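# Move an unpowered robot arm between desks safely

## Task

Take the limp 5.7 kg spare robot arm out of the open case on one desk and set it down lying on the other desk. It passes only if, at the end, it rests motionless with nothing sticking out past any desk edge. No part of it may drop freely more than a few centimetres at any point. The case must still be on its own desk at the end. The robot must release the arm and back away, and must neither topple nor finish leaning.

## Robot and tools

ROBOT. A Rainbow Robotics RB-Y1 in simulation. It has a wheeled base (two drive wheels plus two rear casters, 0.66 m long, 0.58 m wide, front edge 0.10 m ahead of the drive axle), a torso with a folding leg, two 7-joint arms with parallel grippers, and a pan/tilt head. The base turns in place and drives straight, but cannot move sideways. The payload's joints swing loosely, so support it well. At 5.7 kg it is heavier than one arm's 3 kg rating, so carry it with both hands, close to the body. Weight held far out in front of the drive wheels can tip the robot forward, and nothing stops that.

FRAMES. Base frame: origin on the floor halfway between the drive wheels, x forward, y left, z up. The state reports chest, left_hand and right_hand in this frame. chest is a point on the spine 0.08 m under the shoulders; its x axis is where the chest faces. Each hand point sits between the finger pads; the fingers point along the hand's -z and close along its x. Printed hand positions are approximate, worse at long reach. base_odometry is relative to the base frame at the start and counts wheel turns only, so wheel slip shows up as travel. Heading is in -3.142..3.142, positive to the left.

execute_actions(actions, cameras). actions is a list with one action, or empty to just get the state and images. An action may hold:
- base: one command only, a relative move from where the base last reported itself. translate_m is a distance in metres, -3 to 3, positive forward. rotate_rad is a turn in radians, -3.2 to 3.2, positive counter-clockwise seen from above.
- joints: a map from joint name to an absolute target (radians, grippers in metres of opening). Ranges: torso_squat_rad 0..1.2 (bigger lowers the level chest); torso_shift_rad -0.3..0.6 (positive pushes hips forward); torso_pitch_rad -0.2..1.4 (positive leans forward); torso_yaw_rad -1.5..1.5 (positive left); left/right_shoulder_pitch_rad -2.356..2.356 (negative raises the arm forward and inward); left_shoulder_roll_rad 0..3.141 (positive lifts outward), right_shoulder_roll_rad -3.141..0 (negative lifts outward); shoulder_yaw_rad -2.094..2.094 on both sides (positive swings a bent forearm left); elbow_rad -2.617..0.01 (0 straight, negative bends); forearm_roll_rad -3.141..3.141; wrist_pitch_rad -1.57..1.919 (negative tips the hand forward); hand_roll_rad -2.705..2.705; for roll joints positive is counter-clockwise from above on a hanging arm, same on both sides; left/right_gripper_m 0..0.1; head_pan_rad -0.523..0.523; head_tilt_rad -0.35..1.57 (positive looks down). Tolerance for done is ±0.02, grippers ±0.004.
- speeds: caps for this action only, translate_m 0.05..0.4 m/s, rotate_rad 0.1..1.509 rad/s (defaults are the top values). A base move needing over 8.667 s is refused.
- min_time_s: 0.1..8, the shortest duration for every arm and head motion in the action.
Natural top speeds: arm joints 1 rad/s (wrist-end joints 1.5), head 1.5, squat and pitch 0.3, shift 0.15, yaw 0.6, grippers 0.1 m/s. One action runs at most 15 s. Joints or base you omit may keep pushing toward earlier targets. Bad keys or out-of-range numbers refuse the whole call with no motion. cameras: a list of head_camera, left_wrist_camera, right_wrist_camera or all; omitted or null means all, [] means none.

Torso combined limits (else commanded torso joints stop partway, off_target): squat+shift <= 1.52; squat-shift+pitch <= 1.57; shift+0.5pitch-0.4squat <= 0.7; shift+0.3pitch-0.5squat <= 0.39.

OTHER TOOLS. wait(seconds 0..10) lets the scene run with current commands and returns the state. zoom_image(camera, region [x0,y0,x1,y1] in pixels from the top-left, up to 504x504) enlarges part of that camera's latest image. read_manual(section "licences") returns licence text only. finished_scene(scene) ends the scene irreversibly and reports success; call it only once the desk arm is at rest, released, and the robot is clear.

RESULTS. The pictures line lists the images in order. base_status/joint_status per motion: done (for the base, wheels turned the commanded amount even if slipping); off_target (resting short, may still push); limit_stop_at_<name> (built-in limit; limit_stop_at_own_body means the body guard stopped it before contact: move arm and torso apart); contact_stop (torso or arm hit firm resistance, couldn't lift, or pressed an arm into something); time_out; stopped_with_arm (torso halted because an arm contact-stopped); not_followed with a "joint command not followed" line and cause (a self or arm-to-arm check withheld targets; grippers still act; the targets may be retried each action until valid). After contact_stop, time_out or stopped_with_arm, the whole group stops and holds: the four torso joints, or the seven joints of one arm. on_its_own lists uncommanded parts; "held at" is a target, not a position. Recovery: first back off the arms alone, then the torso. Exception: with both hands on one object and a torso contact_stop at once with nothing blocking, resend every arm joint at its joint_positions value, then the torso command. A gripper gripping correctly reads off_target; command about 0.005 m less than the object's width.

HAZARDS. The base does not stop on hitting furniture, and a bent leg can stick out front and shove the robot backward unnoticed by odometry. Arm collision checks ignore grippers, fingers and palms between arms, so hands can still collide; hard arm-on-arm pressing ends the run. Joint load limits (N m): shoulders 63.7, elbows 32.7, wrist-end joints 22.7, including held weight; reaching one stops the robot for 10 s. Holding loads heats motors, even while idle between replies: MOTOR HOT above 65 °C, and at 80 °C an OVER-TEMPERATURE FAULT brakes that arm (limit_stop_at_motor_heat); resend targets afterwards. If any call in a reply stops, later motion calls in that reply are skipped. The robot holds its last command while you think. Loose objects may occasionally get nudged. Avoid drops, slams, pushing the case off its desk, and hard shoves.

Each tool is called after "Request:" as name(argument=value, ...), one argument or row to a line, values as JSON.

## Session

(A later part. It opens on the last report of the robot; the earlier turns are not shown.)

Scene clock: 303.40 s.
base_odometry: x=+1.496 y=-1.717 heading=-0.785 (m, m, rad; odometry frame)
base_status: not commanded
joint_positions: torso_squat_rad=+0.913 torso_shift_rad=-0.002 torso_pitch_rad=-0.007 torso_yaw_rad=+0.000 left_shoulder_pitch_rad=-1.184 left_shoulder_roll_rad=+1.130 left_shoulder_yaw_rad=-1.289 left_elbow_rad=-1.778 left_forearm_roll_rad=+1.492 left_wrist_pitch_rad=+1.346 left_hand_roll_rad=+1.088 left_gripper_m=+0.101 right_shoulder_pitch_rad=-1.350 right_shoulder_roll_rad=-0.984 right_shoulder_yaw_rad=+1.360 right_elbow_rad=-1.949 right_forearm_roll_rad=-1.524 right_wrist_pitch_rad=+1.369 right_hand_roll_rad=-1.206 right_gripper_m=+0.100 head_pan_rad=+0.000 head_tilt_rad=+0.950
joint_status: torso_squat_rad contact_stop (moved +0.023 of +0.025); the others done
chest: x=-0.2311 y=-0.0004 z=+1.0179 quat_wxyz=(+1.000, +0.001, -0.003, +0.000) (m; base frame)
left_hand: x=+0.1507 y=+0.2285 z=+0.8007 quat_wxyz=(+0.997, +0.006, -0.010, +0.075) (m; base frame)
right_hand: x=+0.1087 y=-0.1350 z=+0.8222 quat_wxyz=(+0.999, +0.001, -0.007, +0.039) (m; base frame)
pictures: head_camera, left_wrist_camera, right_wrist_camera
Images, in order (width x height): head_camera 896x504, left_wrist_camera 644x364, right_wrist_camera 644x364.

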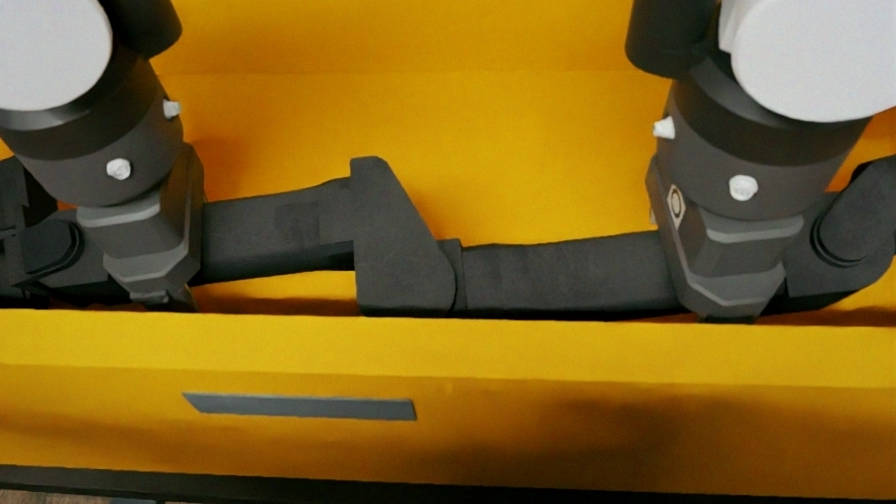

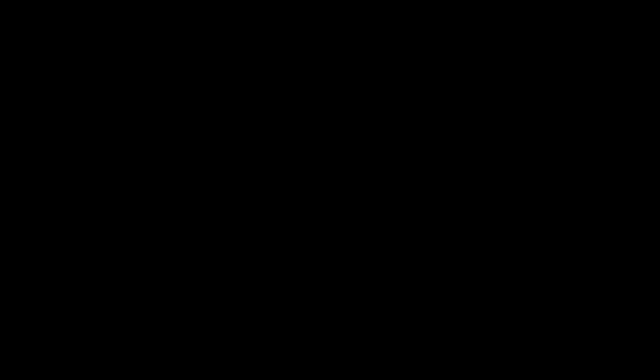

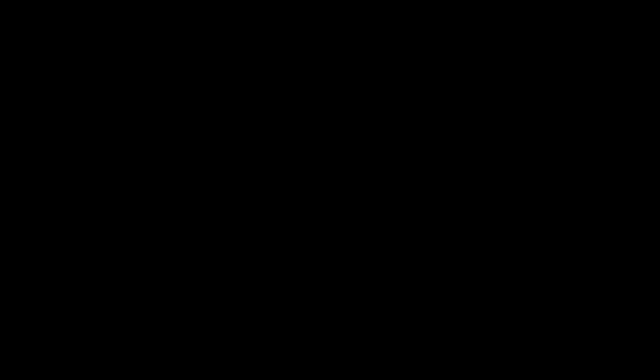

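Both palms touch. Back off slightly, then close.

Request:
execute_actions(
  actions=[
    {"joints":{"torso_squat_rad":0.893,"torso_shift_rad":0,"torso_pitch_rad":0}},
  ],
  cameras=[],
)

Request:
execute_actions(
  actions=[
    {"joints":{"left_gripper_m":0.03,"right_gripper_m":0.03}},
  ],
)

Scene clock: 307.27 s.
base_odometry: x=+1.496 y=-1.717 heading=-0.785 (m, m, rad; odometry frame)
base_status: not commanded
joint_positions: torso_squat_rad=+0.893 torso_shift_rad=+0.000 torso_pitch_rad=+0.000 torso_yaw_rad=+0.000 left_shoulder_pitch_rad=-1.180 left_shoulder_roll_rad=+1.127 left_shoulder_yaw_rad=-1.290 left_elbow_rad=-1.778 left_forearm_roll_rad=+1.492 left_wrist_pitch_rad=+1.345 left_hand_roll_rad=+1.088 left_gripper_m=+0.101 right_shoulder_pitch_rad=-1.345 right_shoulder_roll_rad=-0.982 right_shoulder_yaw_rad=+1.363 right_elbow_rad=-1.950 right_forearm_roll_rad=-1.525 right_wrist_pitch_rad=+1.369 right_hand_roll_rad=-1.206 right_gripper_m=+0.100 head_pan_rad=+0.000 head_tilt_rad=+0.950
joint_status: all done
chest: x=-0.2280 y=-0.0004 z=+1.0289 quat_wxyz=(+1.000, +0.000, +0.000, +0.000) (m; base frame)
left_hand: x=+0.1512 y=+0.2281 z=+0.8073 quat_wxyz=(+0.997, +0.006, -0.005, +0.075) (m; base frame)
right_hand: x=+0.1085 y=-0.1354 z=+0.8286 quat_wxyz=(+0.999, +0.001, -0.001, +0.039) (m; base frame)
pictures: none
No camera images: the call's "cameras" was empty. Leave "cameras" out to get every camera's image.

Scene clock: 308.47 s.
base_odometry: x=+1.496 y=-1.717 heading=-0.785 (m, m, rad; odometry frame)
base_status: not commanded
joint_positions: torso_squat_rad=+0.893 torso_shift_rad=+0.000 torso_pitch_rad=+0.000 torso_yaw_rad=+0.000 left_shoulder_pitch_rad=-1.181 left_shoulder_roll_rad=+1.127 left_shoulder_yaw_rad=-1.290 left_elbow_rad=-1.778 left_forearm_roll_rad=+1.492 left_wrist_pitch_rad=+1.345 left_hand_roll_rad=+1.088 left_gripper_m=+0.064 right_shoulder_pitch_rad=-1.345 right_shoulder_roll_rad=-0.982 right_shoulder_yaw_rad=+1.363 right_elbow_rad=-1.950 right_forearm_roll_rad=-1.525 right_wrist_pitch_rad=+1.369 right_hand_roll_rad=-1.206 right_gripper_m=+0.060 head_pan_rad=+0.000 head_tilt_rad=+0.950
joint_status: left_gripper_m off_target (ended at +0.064, target +0.030); right_gripper_m off_target (ended at +0.060, target +0.030)
chest: x=-0.2280 y=-0.0004 z=+1.0289 quat_wxyz=(+1.000, +0.000, +0.000, +0.000) (m; base frame)
left_hand: x=+0.1514 y=+0.2280 z=+0.8074 quat_wxyz=(+0.997, +0.006, -0.005, +0.074) (m; base frame)
right_hand: x=+0.1084 y=-0.1355 z=+0.8285 quat_wxyz=(+0.999, +0.000, +0.000, +0.039) (m; base frame)
pictures: head_camera, left_wrist_camera, right_wrist_camera
Images, in order (width x height): head_camera 896x504, left_wrist_camera 644x364, right_wrist_camera 644x364.

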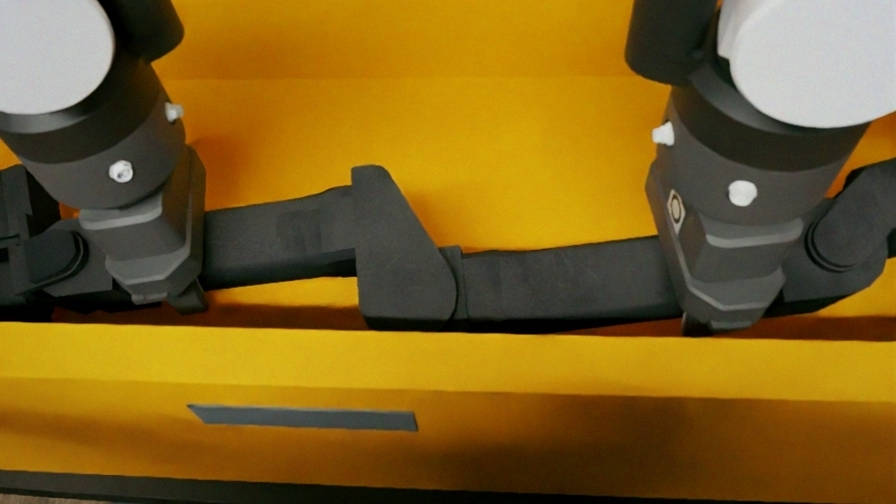

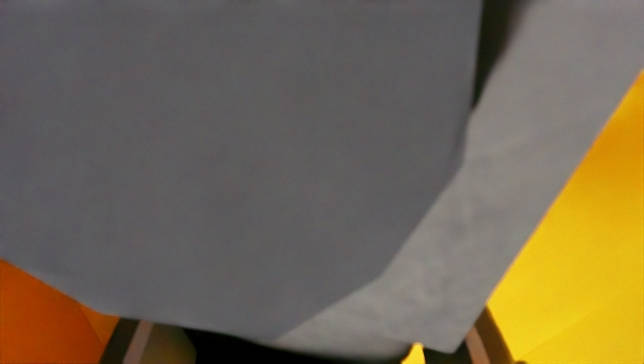

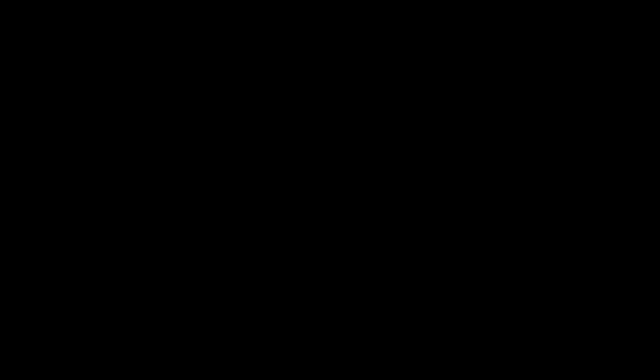

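Request:
execute_actions(
  actions=[
    {"joints":{"torso_squat_rad":0.83,"head_tilt_rad":0.85,"head_pan_rad":0.3}},
  ],
  cameras=["head_camera"],
)

Scene clock: 312.37 s.
base_odometry: x=+1.496 y=-1.717 heading=-0.785 (m, m, rad; odometry frame)
base_status: not commanded
joint_positions: torso_squat_rad=+0.830 torso_shift_rad=+0.000 torso_pitch_rad=+0.001 torso_yaw_rad=+0.000 left_shoulder_pitch_rad=-1.178 left_shoulder_roll_rad=+1.126 left_shoulder_yaw_rad=-1.292 left_elbow_rad=-1.779 left_forearm_roll_rad=+1.492 left_wrist_pitch_rad=+1.345 left_hand_roll_rad=+1.088 left_gripper_m=+0.057 right_shoulder_pitch_rad=-1.344 right_shoulder_roll_rad=-0.982 right_shoulder_yaw_rad=+1.364 right_elbow_rad=-1.950 right_forearm_roll_rad=-1.525 right_wrist_pitch_rad=+1.369 right_hand_roll_rad=-1.206 right_gripper_m=+0.055 head_pan_rad=+0.300 head_tilt_rad=+0.850
joint_status: all done
on_its_own: left_gripper_m moved -0.007 toward your old target +0.030; right_gripper_m moved -0.005 toward your old target +0.030
chest: x=-0.2275 y=-0.0003 z=+1.0624 quat_wxyz=(+1.000, +0.000, +0.000, +0.000) (m; base frame)
left_hand: x=+0.1500 y=+0.2280 z=+0.8386 quat_wxyz=(+0.997, +0.006, -0.002, +0.074) (m; base frame)
right_hand: x=+0.1082 y=-0.1356 z=+0.8610 quat_wxyz=(+0.999, +0.000, +0.001, +0.039) (m; base frame)
pictures: head_camera
Images, in order (width x height): head_camera 896x504.

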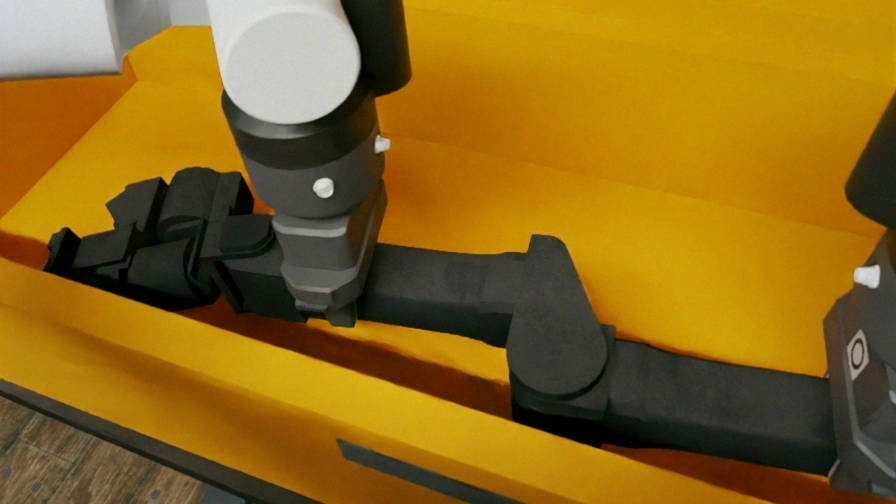

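Request:
execute_actions(
  actions=[
    {"joints":{"head_pan_rad":-0.3}},
  ],
)

Scene clock: 316.17 s.
base_odometry: x=+1.496 y=-1.717 heading=-0.785 (m, m, rad; odometry frame)
base_status: not commanded
joint_positions: torso_squat_rad=+0.830 torso_shift_rad=+0.000 torso_pitch_rad=+0.001 torso_yaw_rad=+0.000 left_shoulder_pitch_rad=-1.178 left_shoulder_roll_rad=+1.126 left_shoulder_yaw_rad=-1.292 left_elbow_rad=-1.779 left_forearm_roll_rad=+1.492 left_wrist_pitch_rad=+1.345 left_hand_roll_rad=+1.088 left_gripper_m=+0.057 right_shoulder_pitch_rad=-1.344 right_shoulder_roll_rad=-0.982 right_shoulder_yaw_rad=+1.364 right_elbow_rad=-1.950 right_forearm_roll_rad=-1.525 right_wrist_pitch_rad=+1.369 right_hand_roll_rad=-1.206 right_gripper_m=+0.055 head_pan_rad=-0.300 head_tilt_rad=+0.850
joint_status: all done
chest: x=-0.2275 y=-0.0003 z=+1.0624 quat_wxyz=(+1.000, +0.000, +0.000, +0.000) (m; base frame)
left_hand: x=+0.1499 y=+0.2280 z=+0.8386 quat_wxyz=(+0.997, +0.006, -0.002, +0.074) (m; base frame)
right_hand: x=+0.1082 y=-0.1356 z=+0.8609 quat_wxyz=(+0.999, +0.000, +0.001, +0.039) (m; base frame)
pictures: head_camera, left_wrist_camera, right_wrist_camera
Images, in order (width x height): head_camera 896x504, left_wrist_camera 644x364, right_wrist_camera 644x364.

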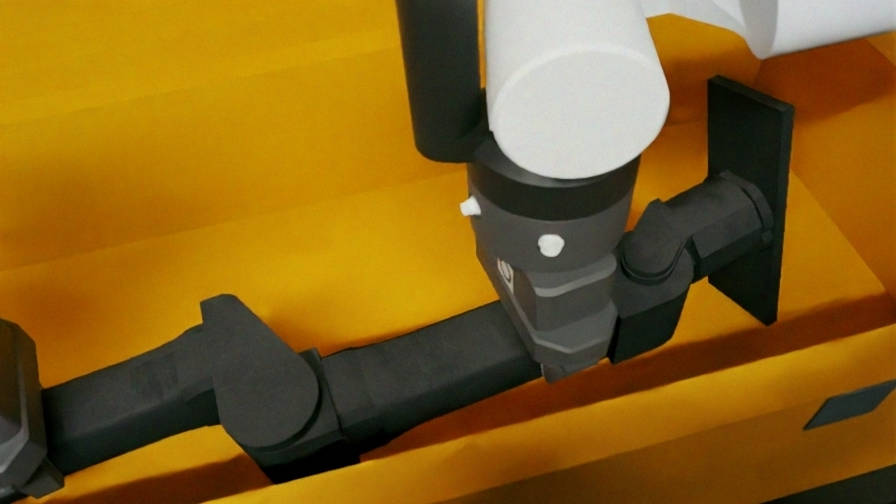

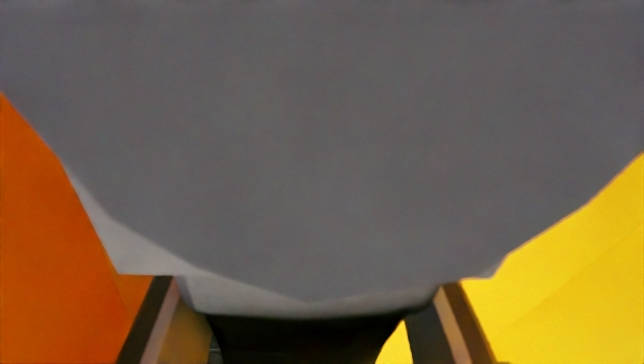

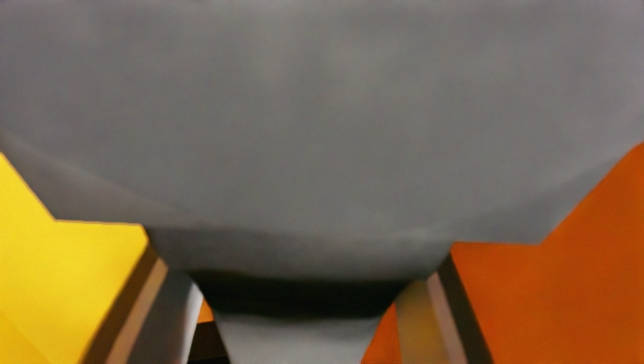

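Request:
execute_actions(
  actions=[
    {"joints":{"torso_squat_rad":0.68}},
  ],
)

Scene clock: 319.20 s.
base_odometry: x=+1.495 y=-1.716 heading=-0.786 (m, m, rad; odometry frame)
base_status: not commanded
joint_positions: torso_squat_rad=+0.680 torso_shift_rad=-0.001 torso_pitch_rad=-0.001 torso_yaw_rad=+0.000 left_shoulder_pitch_rad=-1.177 left_shoulder_roll_rad=+1.126 left_shoulder_yaw_rad=-1.293 left_elbow_rad=-1.779 left_forearm_roll_rad=+1.492 left_wrist_pitch_rad=+1.345 left_hand_roll_rad=+1.088 left_gripper_m=+0.057 right_shoulder_pitch_rad=-1.344 right_shoulder_roll_rad=-0.982 right_shoulder_yaw_rad=+1.364 right_elbow_rad=-1.950 right_forearm_roll_rad=-1.525 right_wrist_pitch_rad=+1.369 right_hand_roll_rad=-1.206 right_gripper_m=+0.055 head_pan_rad=-0.300 head_tilt_rad=+0.850
joint_status: all done
chest: x=-0.2289 y=-0.0003 z=+1.1341 quat_wxyz=(+1.000, +0.000, +0.000, +0.000) (m; base frame)
left_hand: x=+0.1488 y=+0.2280 z=+0.9108 quat_wxyz=(+0.997, +0.006, -0.003, +0.074) (m; base frame)
right_hand: x=+0.1071 y=-0.1356 z=+0.9331 quat_wxyz=(+0.999, +0.000, +0.000, +0.039) (m; base frame)
pictures: head_camera, left_wrist_camera, right_wrist_camera
Images, in order (width x height): head_camera 896x504, left_wrist_camera 644x364, right_wrist_camera 644x364.

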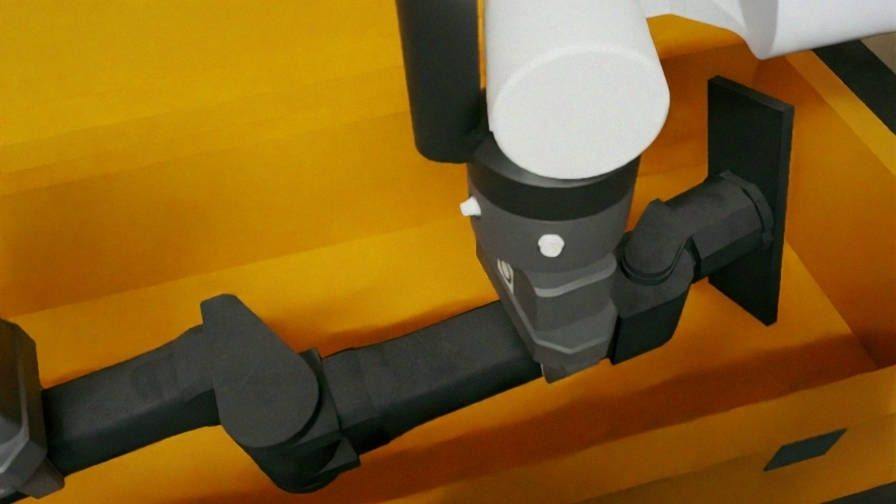

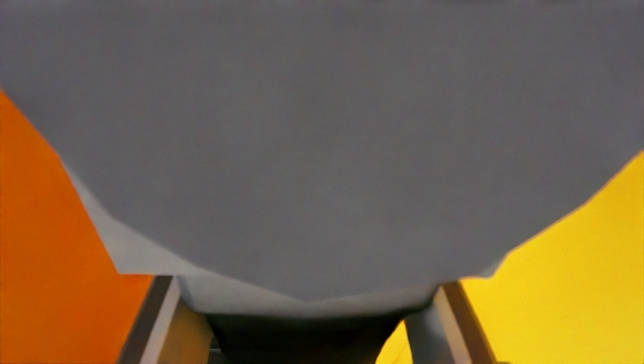

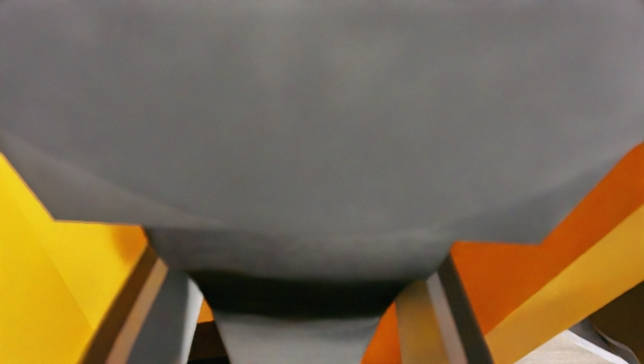

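Solid. Rise fully and check the gripper end.

Request:
execute_actions(
  actions=[
    {"joints":{"torso_squat_rad":0.0,"head_pan_rad":0.5}},
  ],
  cameras=["head_camera"],
)

Scene clock: 326.03 s.
base_odometry: x=+1.496 y=-1.717 heading=-0.785 (m, m, rad; odometry frame)
base_status: not commanded
joint_positions: torso_squat_rad=+0.000 torso_shift_rad=+0.000 torso_pitch_rad=+0.001 torso_yaw_rad=+0.000 left_shoulder_pitch_rad=-1.177 left_shoulder_roll_rad=+1.125 left_shoulder_yaw_rad=-1.293 left_elbow_rad=-1.779 left_forearm_roll_rad=+1.492 left_wrist_pitch_rad=+1.345 left_hand_roll_rad=+1.088 left_gripper_m=+0.057 right_shoulder_pitch_rad=-1.344 right_shoulder_roll_rad=-0.982 right_shoulder_yaw_rad=+1.364 right_elbow_rad=-1.950 right_forearm_roll_rad=-1.525 right_wrist_pitch_rad=+1.369 right_hand_roll_rad=-1.206 right_gripper_m=+0.055 head_pan_rad=+0.500 head_tilt_rad=+0.850
joint_status: all done
chest: x=-0.2272 y=-0.0003 z=+1.2899 quat_wxyz=(+1.000, +0.000, +0.001, +0.000) (m; base frame)
left_hand: x=+0.1498 y=+0.2279 z=+1.0656 quat_wxyz=(+0.997, +0.006, -0.002, +0.074) (m; base frame)
right_hand: x=+0.1083 y=-0.1357 z=+1.0882 quat_wxyz=(+0.999, +0.000, +0.001, +0.039) (m; base frame)
pictures: head_camera
Images, in order (width x height): head_camera 896x504.

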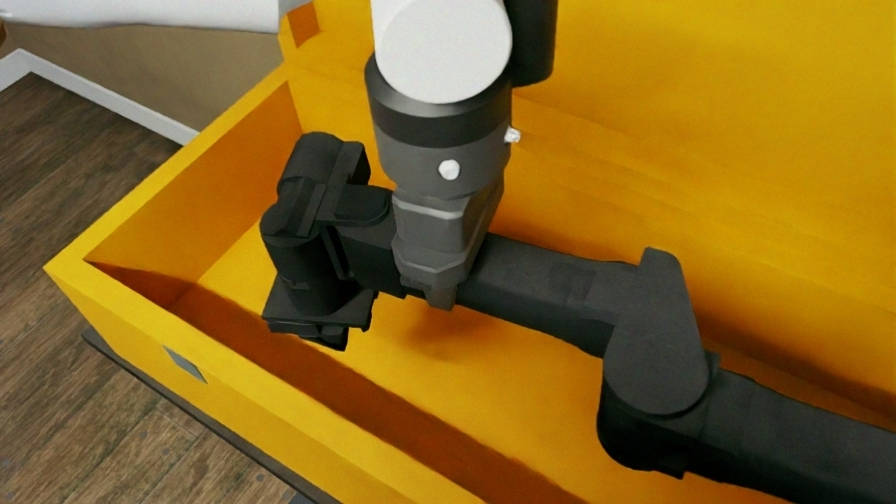

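Request:
execute_actions(
  actions=[
    {"joints":{"left_shoulder_pitch_rad":-1.433,"left_shoulder_roll_rad":1.226,"left_shoulder_yaw_rad":-1.252,"left_elbow_rad":-1.778,"left_forearm_roll_rad":1.732,"left_wrist_pitch_rad":1.528,"left_hand_roll_rad":1.054,"right_shoulder_pitch_rad":-1.620,"right_shoulder_roll_rad":-1.084,"right_shoulder_yaw_rad":1.352,"right_elbow_rad":-1.950,"right_forearm_roll_rad":-1.814,"right_wrist_pitch_rad":1.460,"right_hand_roll_rad":-1.160,"head_tilt_rad":0.75},"min_time_s":2.5},
  ],
)

Scene clock: 371.43 s.
base_odometry: x=+1.496 y=-1.717 heading=-0.785 (m, m, rad; odometry frame)
base_status: not commanded
joint_positions: torso_squat_rad=+0.000 torso_shift_rad=+0.000 torso_pitch_rad=+0.001 torso_yaw_rad=+0.000 left_shoulder_pitch_rad=-1.430 left_shoulder_roll_rad=+1.223 left_shoulder_yaw_rad=-1.254 left_elbow_rad=-1.779 left_forearm_roll_rad=+1.733 left_wrist_pitch_rad=+1.528 left_hand_roll_rad=+1.054 left_gripper_m=+0.057 right_shoulder_pitch_rad=-1.618 right_shoulder_roll_rad=-1.083 right_shoulder_yaw_rad=+1.353 right_elbow_rad=-1.950 right_forearm_roll_rad=-1.814 right_wrist_pitch_rad=+1.459 right_hand_roll_rad=-1.160 right_gripper_m=+0.055 head_pan_rad=+0.500 head_tilt_rad=+0.750
joint_status: all done
chest: x=-0.2272 y=-0.0003 z=+1.2899 quat_wxyz=(+1.000, +0.000, +0.001, +0.000) (m; base frame)
left_hand: x=+0.1546 y=+0.2278 z=+1.1797 quat_wxyz=(+0.997, +0.007, -0.001, +0.074) (m; base frame)
right_hand: x=+0.1082 y=-0.1353 z=+1.1894 quat_wxyz=(+0.999, +0.000, +0.002, +0.040) (m; base frame)
pictures: head_camera, left_wrist_camera, right_wrist_camera
Images, in order (width x height): head_camera 896x504, left_wrist_camera 644x364, right_wrist_camera 644x364.

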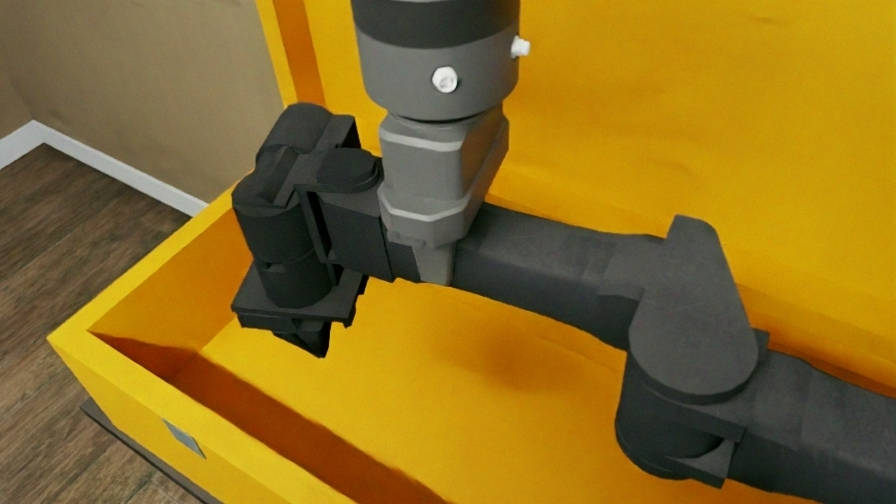

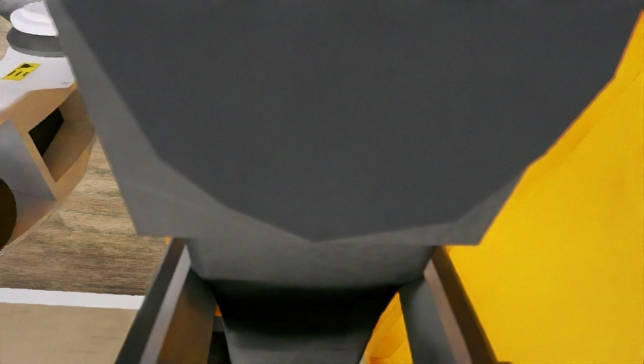

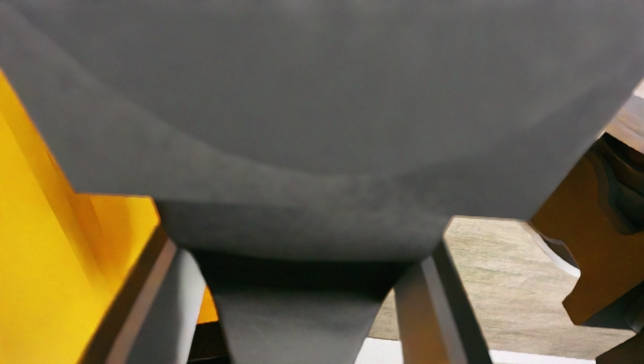

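Request:
execute_actions(
  actions=[
    {"base":{"translate_m":-0.75},"speeds":{"translate_m":0.25},"joints":{"head_pan_rad":0.0,"head_tilt_rad":0.8}},
  ],
)

Scene clock: 399.83 s.
base_odometry: x=+0.965 y=-1.187 heading=-0.783 (m, m, rad; odometry frame)
base_status: done
joint_positions: torso_squat_rad=+0.000 torso_shift_rad=+0.000 torso_pitch_rad=+0.001 torso_yaw_rad=+0.000 left_shoulder_pitch_rad=-1.430 left_shoulder_roll_rad=+1.223 left_shoulder_yaw_rad=-1.254 left_elbow_rad=-1.779 left_forearm_roll_rad=+1.733 left_wrist_pitch_rad=+1.528 left_hand_roll_rad=+1.054 left_gripper_m=+0.057 right_shoulder_pitch_rad=-1.619 right_shoulder_roll_rad=-1.083 right_shoulder_yaw_rad=+1.353 right_elbow_rad=-1.950 right_forearm_roll_rad=-1.814 right_wrist_pitch_rad=+1.459 right_hand_roll_rad=-1.160 right_gripper_m=+0.055 head_pan_rad=+0.000 head_tilt_rad=+0.800
joint_status: all done
chest: x=-0.2273 y=-0.0003 z=+1.2899 quat_wxyz=(+1.000, +0.000, +0.001, +0.000) (m; base frame)
left_hand: x=+0.1546 y=+0.2278 z=+1.1798 quat_wxyz=(+0.997, +0.007, -0.001, +0.074) (m; base frame)
right_hand: x=+0.1082 y=-0.1352 z=+1.1896 quat_wxyz=(+0.999, +0.000, +0.001, +0.040) (m; base frame)
pictures: head_camera, left_wrist_camera, right_wrist_camera
Images, in order (width x height): head_camera 896x504, left_wrist_camera 644x364, right_wrist_camera 644x364.

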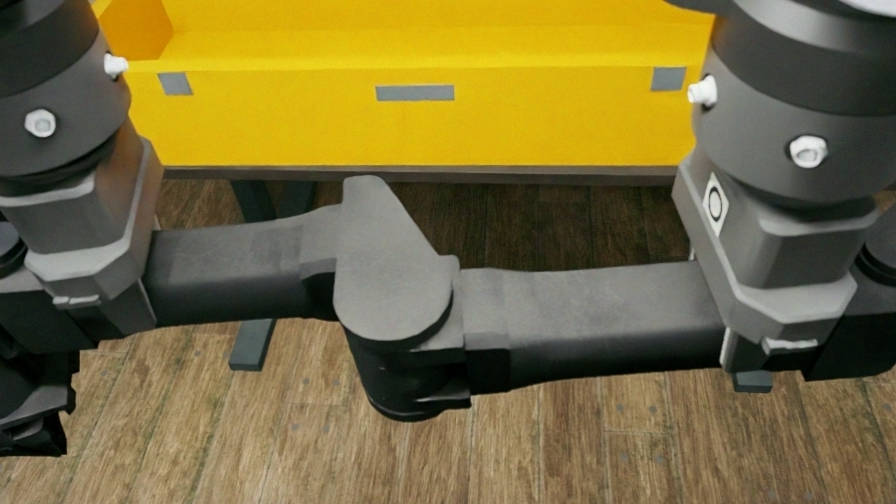

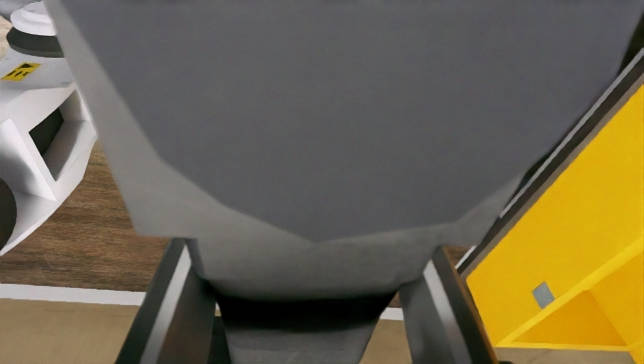

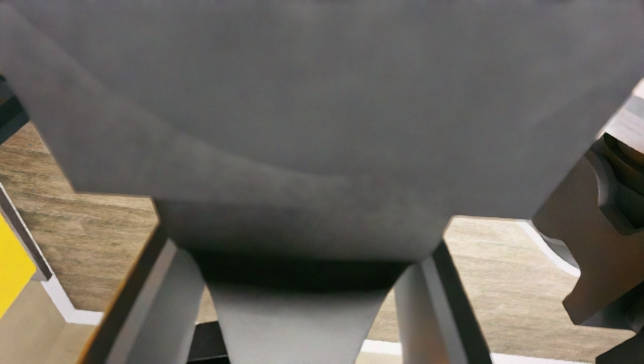

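Request:
execute_actions(
  actions=[
    {"base":{"rotate_rad":2.89},"speeds":{"rotate_rad":0.7},"joints":{"head_tilt_rad":0.3}},
  ],
)

Scene clock: 408.37 s.
base_odometry: x=+0.965 y=-1.187 heading=+2.106 (m, m, rad; odometry frame)
base_status: done
joint_positions: torso_squat_rad=+0.000 torso_shift_rad=+0.000 torso_pitch_rad=+0.001 torso_yaw_rad=+0.000 left_shoulder_pitch_rad=-1.430 left_shoulder_roll_rad=+1.223 left_shoulder_yaw_rad=-1.254 left_elbow_rad=-1.779 left_forearm_roll_rad=+1.733 left_wrist_pitch_rad=+1.528 left_hand_roll_rad=+1.054 left_gripper_m=+0.057 right_shoulder_pitch_rad=-1.619 right_shoulder_roll_rad=-1.083 right_shoulder_yaw_rad=+1.353 right_elbow_rad=-1.950 right_forearm_roll_rad=-1.814 right_wrist_pitch_rad=+1.459 right_hand_roll_rad=-1.160 right_gripper_m=+0.055 head_pan_rad=+0.000 head_tilt_rad=+0.300
joint_status: all done
chest: x=-0.2273 y=-0.0003 z=+1.2899 quat_wxyz=(+1.000, +0.000, +0.001, +0.000) (m; base frame)
left_hand: x=+0.1546 y=+0.2278 z=+1.1799 quat_wxyz=(+0.997, +0.007, -0.001, +0.074) (m; base frame)
right_hand: x=+0.1082 y=-0.1352 z=+1.1896 quat_wxyz=(+0.999, +0.000, +0.001, +0.040) (m; base frame)
pictures: head_camera, left_wrist_camera, right_wrist_camera
Images, in order (width x height): head_camera 896x504, left_wrist_camera 644x364, right_wrist_camera 644x364.

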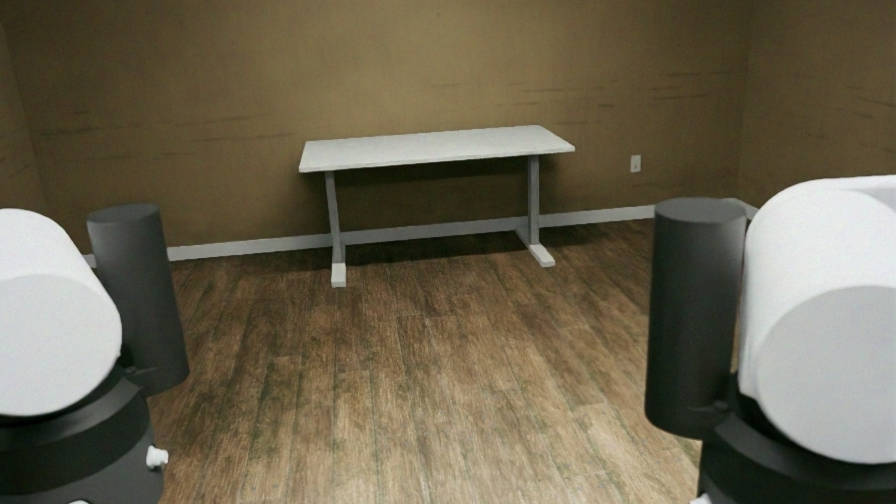

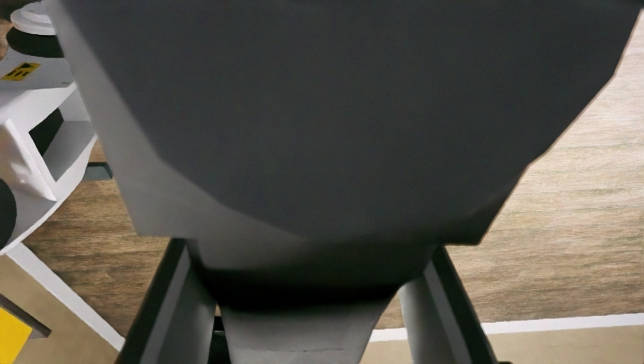

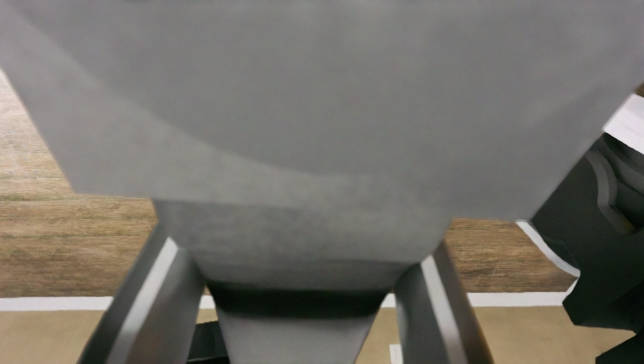

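Request:
execute_actions(
  actions=[
    {"base":{"translate_m":2.86},"joints":{"head_tilt_rad":0.5,"torso_squat_rad":0.6}},
  ],
  cameras=[],
)

Request:
execute_actions(
  actions=[
    {"base":{"rotate_rad":0.25},"speeds":{"rotate_rad":0.5}},
  ],
)

Scene clock: 422.97 s.
base_odometry: x=-0.496 y=+1.272 heading=+2.107 (m, m, rad; odometry frame)
base_status: done
joint_positions: torso_squat_rad=+0.600 torso_shift_rad=+0.000 torso_pitch_rad=+0.001 torso_yaw_rad=+0.000 left_shoulder_pitch_rad=-1.430 left_shoulder_roll_rad=+1.223 left_shoulder_yaw_rad=-1.254 left_elbow_rad=-1.779 left_forearm_roll_rad=+1.733 left_wrist_pitch_rad=+1.528 left_hand_roll_rad=+1.054 left_gripper_m=+0.057 right_shoulder_pitch_rad=-1.619 right_shoulder_roll_rad=-1.083 right_shoulder_yaw_rad=+1.353 right_elbow_rad=-1.950 right_forearm_roll_rad=-1.814 right_wrist_pitch_rad=+1.459 right_hand_roll_rad=-1.160 right_gripper_m=+0.055 head_pan_rad=+0.000 head_tilt_rad=+0.500
joint_status: all done
chest: x=-0.2274 y=-0.0003 z=+1.1677 quat_wxyz=(+1.000, +0.000, +0.001, +0.000) (m; base frame)
left_hand: x=+0.1545 y=+0.2278 z=+1.0577 quat_wxyz=(+0.997, +0.007, -0.001, +0.074) (m; base frame)
right_hand: x=+0.1081 y=-0.1352 z=+1.0674 quat_wxyz=(+0.999, +0.000, +0.001, +0.040) (m; base frame)
pictures: none
No camera images: the call's "cameras" was empty. Leave "cameras" out to get every camera's image.

Scene clock: 424.70 s.
base_odometry: x=-0.496 y=+1.272 heading=+2.357 (m, m, rad; odometry frame)
base_status: done
joint_positions: torso_squat_rad=+0.600 torso_shift_rad=+0.000 torso_pitch_rad=+0.001 torso_yaw_rad=+0.000 left_shoulder_pitch_rad=-1.430 left_shoulder_roll_rad=+1.223 left_shoulder_yaw_rad=-1.254 left_elbow_rad=-1.779 left_forearm_roll_rad=+1.733 left_wrist_pitch_rad=+1.528 left_hand_roll_rad=+1.054 left_gripper_m=+0.057 right_shoulder_pitch_rad=-1.619 right_shoulder_roll_rad=-1.083 right_shoulder_yaw_rad=+1.353 right_elbow_rad=-1.950 right_forearm_roll_rad=-1.814 right_wrist_pitch_rad=+1.459 right_hand_roll_rad=-1.160 right_gripper_m=+0.055 head_pan_rad=+0.000 head_tilt_rad=+0.500
joint_status: not commanded
chest: x=-0.2274 y=-0.0003 z=+1.1677 quat_wxyz=(+1.000, +0.000, +0.001, +0.000) (m; base frame)
left_hand: x=+0.1545 y=+0.2278 z=+1.0577 quat_wxyz=(+0.997, +0.007, -0.001, +0.074) (m; base frame)
right_hand: x=+0.1081 y=-0.1352 z=+1.0674 quat_wxyz=(+0.999, +0.000, +0.001, +0.040) (m; base frame)
pictures: head_camera, left_wrist_camera, right_wrist_camera
Images, in order (width x height): head_camera 896x504, left_wrist_camera 644x364, right_wrist_camera 644x364.

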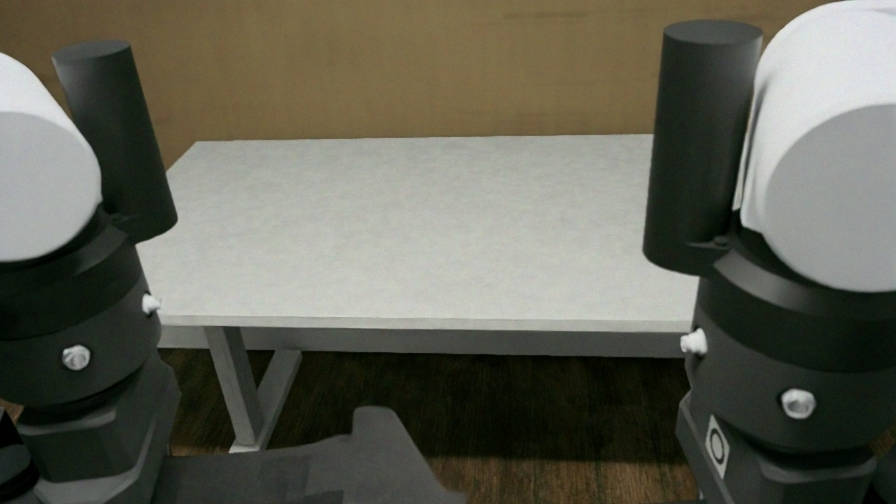

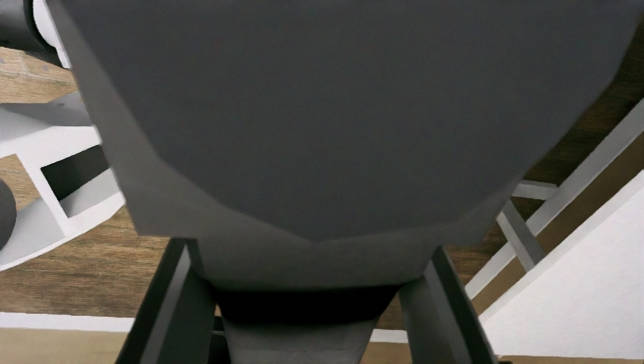

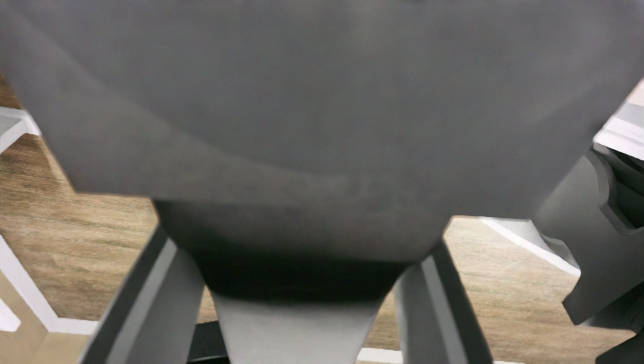

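Request:
execute_actions(
  actions=[
    {"base":{"translate_m":0.68},"joints":{"head_tilt_rad":1.1,"head_pan_rad":0.35}},
  ],
  cameras=["head_camera"],
)

Scene clock: 434.73 s.
base_odometry: x=-0.978 y=+1.752 heading=+2.358 (m, m, rad; odometry frame)
base_status: done
joint_positions: torso_squat_rad=+0.600 torso_shift_rad=+0.000 torso_pitch_rad=+0.001 torso_yaw_rad=+0.000 left_shoulder_pitch_rad=-1.430 left_shoulder_roll_rad=+1.223 left_shoulder_yaw_rad=-1.254 left_elbow_rad=-1.779 left_forearm_roll_rad=+1.733 left_wrist_pitch_rad=+1.528 left_hand_roll_rad=+1.054 left_gripper_m=+0.057 right_shoulder_pitch_rad=-1.619 right_shoulder_roll_rad=-1.083 right_shoulder_yaw_rad=+1.353 right_elbow_rad=-1.950 right_forearm_roll_rad=-1.814 right_wrist_pitch_rad=+1.459 right_hand_roll_rad=-1.160 right_gripper_m=+0.055 head_pan_rad=+0.350 head_tilt_rad=+1.100
joint_status: all done
chest: x=-0.2274 y=-0.0003 z=+1.1677 quat_wxyz=(+1.000, +0.000, +0.001, +0.000) (m; base frame)
left_hand: x=+0.1545 y=+0.2278 z=+1.0577 quat_wxyz=(+0.997, +0.007, -0.001, +0.074) (m; base frame)
right_hand: x=+0.1081 y=-0.1352 z=+1.0674 quat_wxyz=(+0.999, +0.000, +0.001, +0.040) (m; base frame)
pictures: head_camera
Images, in order (width x height): head_camera 896x504.

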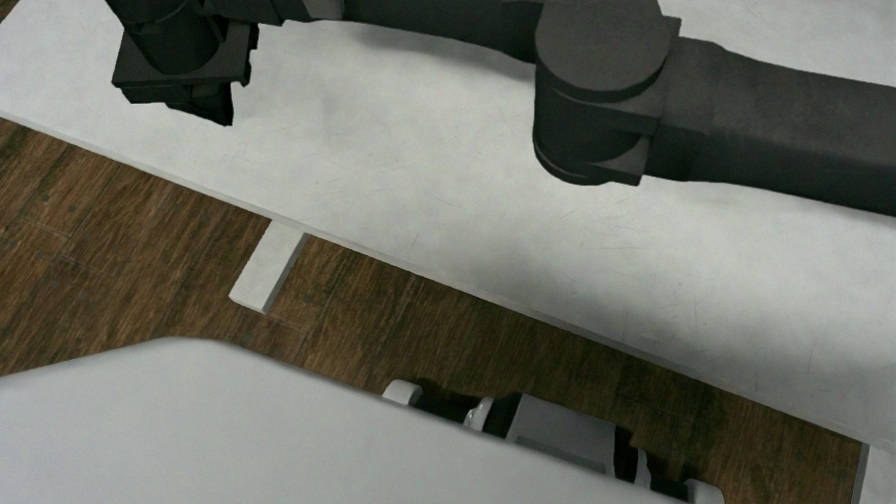

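Request:
execute_actions(
  actions=[
    {"base":{"translate_m":0.11},"joints":{"head_tilt_rad":0.9,"head_pan_rad":0.5,"torso_squat_rad":0.8}},
  ],
  cameras=["head_camera"],
)

Scene clock: 444.27 s.
base_odometry: x=-1.056 y=+1.830 heading=+2.359 (m, m, rad; odometry frame)
base_status: done
joint_positions: torso_squat_rad=+0.800 torso_shift_rad=+0.000 torso_pitch_rad=+0.001 torso_yaw_rad=+0.000 left_shoulder_pitch_rad=-1.430 left_shoulder_roll_rad=+1.223 left_shoulder_yaw_rad=-1.254 left_elbow_rad=-1.779 left_forearm_roll_rad=+1.733 left_wrist_pitch_rad=+1.528 left_hand_roll_rad=+1.054 left_gripper_m=+0.057 right_shoulder_pitch_rad=-1.619 right_shoulder_roll_rad=-1.083 right_shoulder_yaw_rad=+1.353 right_elbow_rad=-1.950 right_forearm_roll_rad=-1.814 right_wrist_pitch_rad=+1.459 right_hand_roll_rad=-1.160 right_gripper_m=+0.055 head_pan_rad=+0.500 head_tilt_rad=+0.900
joint_status: all done
chest: x=-0.2275 y=-0.0003 z=+1.0777 quat_wxyz=(+1.000, +0.000, +0.001, +0.000) (m; base frame)
left_hand: x=+0.1544 y=+0.2279 z=+0.9676 quat_wxyz=(+0.997, +0.007, -0.001, +0.074) (m; base frame)
right_hand: x=+0.1081 y=-0.1352 z=+0.9774 quat_wxyz=(+0.999, +0.000, +0.001, +0.040) (m; base frame)
pictures: head_camera
Images, in order (width x height): head_camera 896x504.

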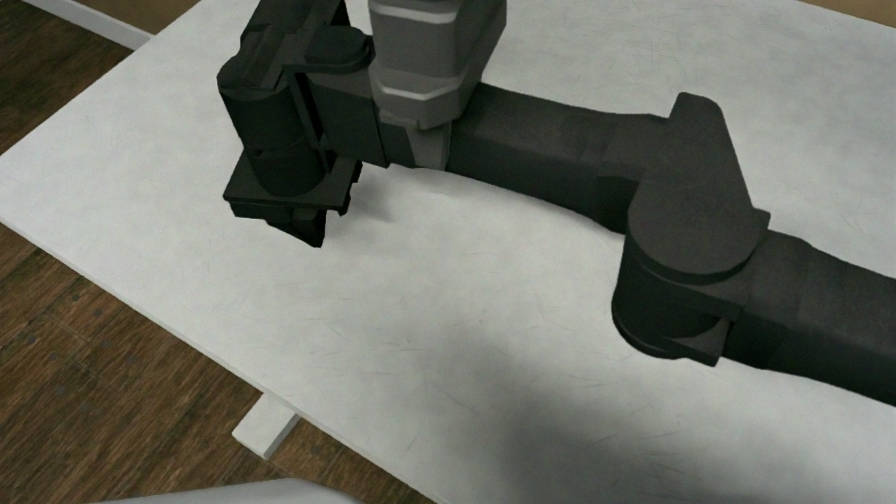

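Request:
execute_actions(
  actions=[
    {"base":{"translate_m":0.03},"joints":{"torso_yaw_rad":0.13,"torso_squat_rad":0.86}},
  ],
  cameras=["head_camera"],
)

Scene clock: 475.10 s.
base_odometry: x=-1.077 y=+1.850 heading=+2.360 (m, m, rad; odometry frame)
base_status: done
joint_positions: torso_squat_rad=+0.860 torso_shift_rad=+0.000 torso_pitch_rad=+0.001 torso_yaw_rad=+0.130 left_shoulder_pitch_rad=-1.430 left_shoulder_roll_rad=+1.224 left_shoulder_yaw_rad=-1.254 left_elbow_rad=-1.779 left_forearm_roll_rad=+1.733 left_wrist_pitch_rad=+1.528 left_hand_roll_rad=+1.054 left_gripper_m=+0.057 right_shoulder_pitch_rad=-1.619 right_shoulder_roll_rad=-1.083 right_shoulder_yaw_rad=+1.353 right_elbow_rad=-1.950 right_forearm_roll_rad=-1.814 right_wrist_pitch_rad=+1.459 right_hand_roll_rad=-1.160 right_gripper_m=+0.055 head_pan_rad=+0.500 head_tilt_rad=+0.900
joint_status: all done
chest: x=-0.2276 y=-0.0002 z=+1.0466 quat_wxyz=(+0.998, +0.000, +0.000, +0.065) (m; base frame)
left_hand: x=+0.1213 y=+0.2758 z=+0.9367 quat_wxyz=(+0.990, +0.007, -0.001, +0.139) (m; base frame)
right_hand: x=+0.1227 y=-0.0904 z=+0.9465 quat_wxyz=(+0.994, +0.000, +0.001, +0.105) (m; base frame)
pictures: head_camera
Images, in order (width x height): head_camera 896x504.

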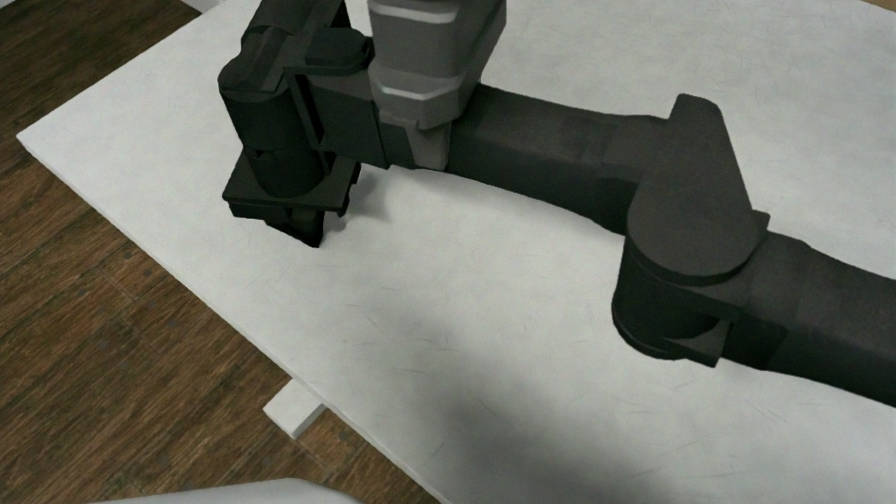

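Request:
execute_actions(
  actions=[
    {"joints":{"torso_yaw_rad":0.105,"torso_squat_rad":0.882}},
  ],
  cameras=["head_camera","left_wrist_camera"],
)

Request:
zoom_image(
  camera="head_camera",
  region=[180,0,480,300],
)

Scene clock: 481.17 s.
base_odometry: x=-1.077 y=+1.850 heading=+2.360 (m, m, rad; odometry frame)
base_status: not commanded
joint_positions: torso_squat_rad=+0.882 torso_shift_rad=+0.000 torso_pitch_rad=+0.001 torso_yaw_rad=+0.105 left_shoulder_pitch_rad=-1.431 left_shoulder_roll_rad=+1.225 left_shoulder_yaw_rad=-1.253 left_elbow_rad=-1.779 left_forearm_roll_rad=+1.733 left_wrist_pitch_rad=+1.528 left_hand_roll_rad=+1.054 left_gripper_m=+0.057 right_shoulder_pitch_rad=-1.618 right_shoulder_roll_rad=-1.083 right_shoulder_yaw_rad=+1.353 right_elbow_rad=-1.950 right_forearm_roll_rad=-1.814 right_wrist_pitch_rad=+1.460 right_hand_roll_rad=-1.160 right_gripper_m=+0.054 head_pan_rad=+0.500 head_tilt_rad=+0.900
joint_status: all done
chest: x=-0.2277 y=-0.0004 z=+1.0349 quat_wxyz=(+0.999, +0.000, +0.000, +0.052) (m; base frame)
left_hand: x=+0.1285 y=+0.2669 z=+0.9260 quat_wxyz=(+0.992, +0.007, -0.002, +0.127) (m; base frame)
right_hand: x=+0.1202 y=-0.0997 z=+0.9345 quat_wxyz=(+0.996, +0.000, +0.001, +0.092) (m; base frame)
pictures: head_camera, left_wrist_camera
Images, in order (width x height): head_camera 896x504, left_wrist_camera 644x364.

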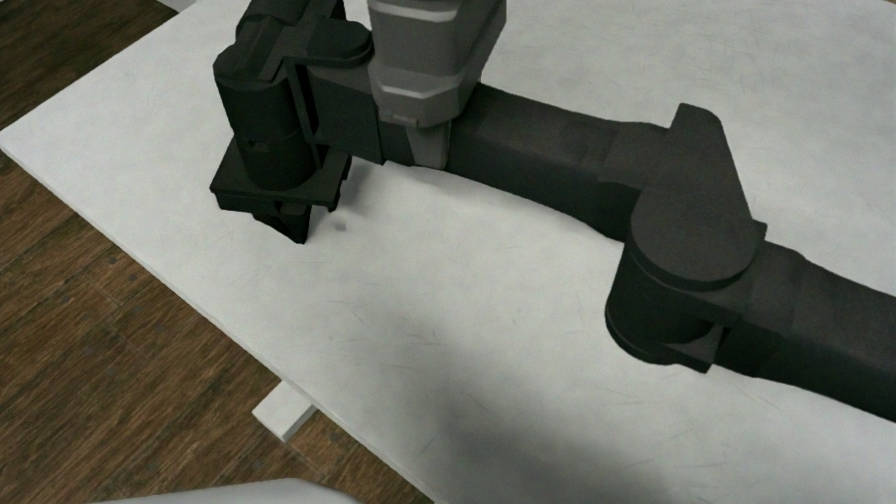

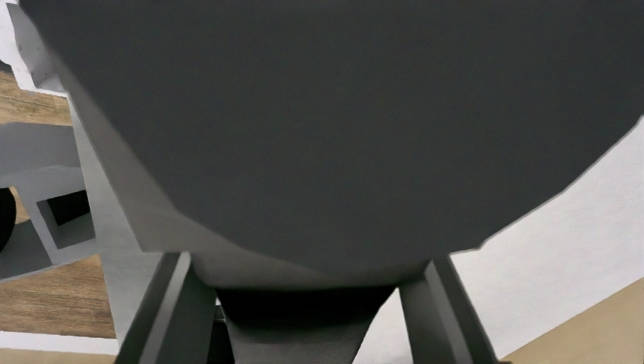

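Region (180, 0, 480, 300) of head_camera's 896x504 image, scaled by 1.680, with more detail than that image has.

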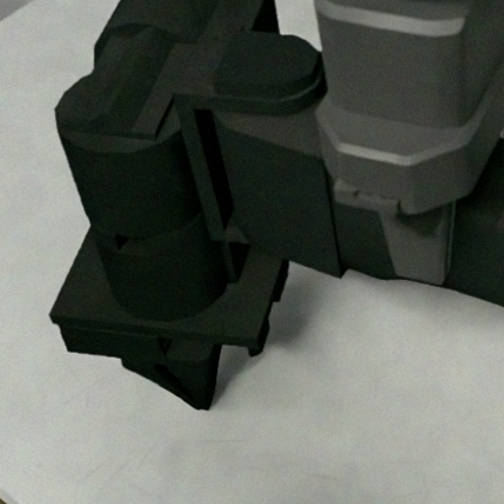

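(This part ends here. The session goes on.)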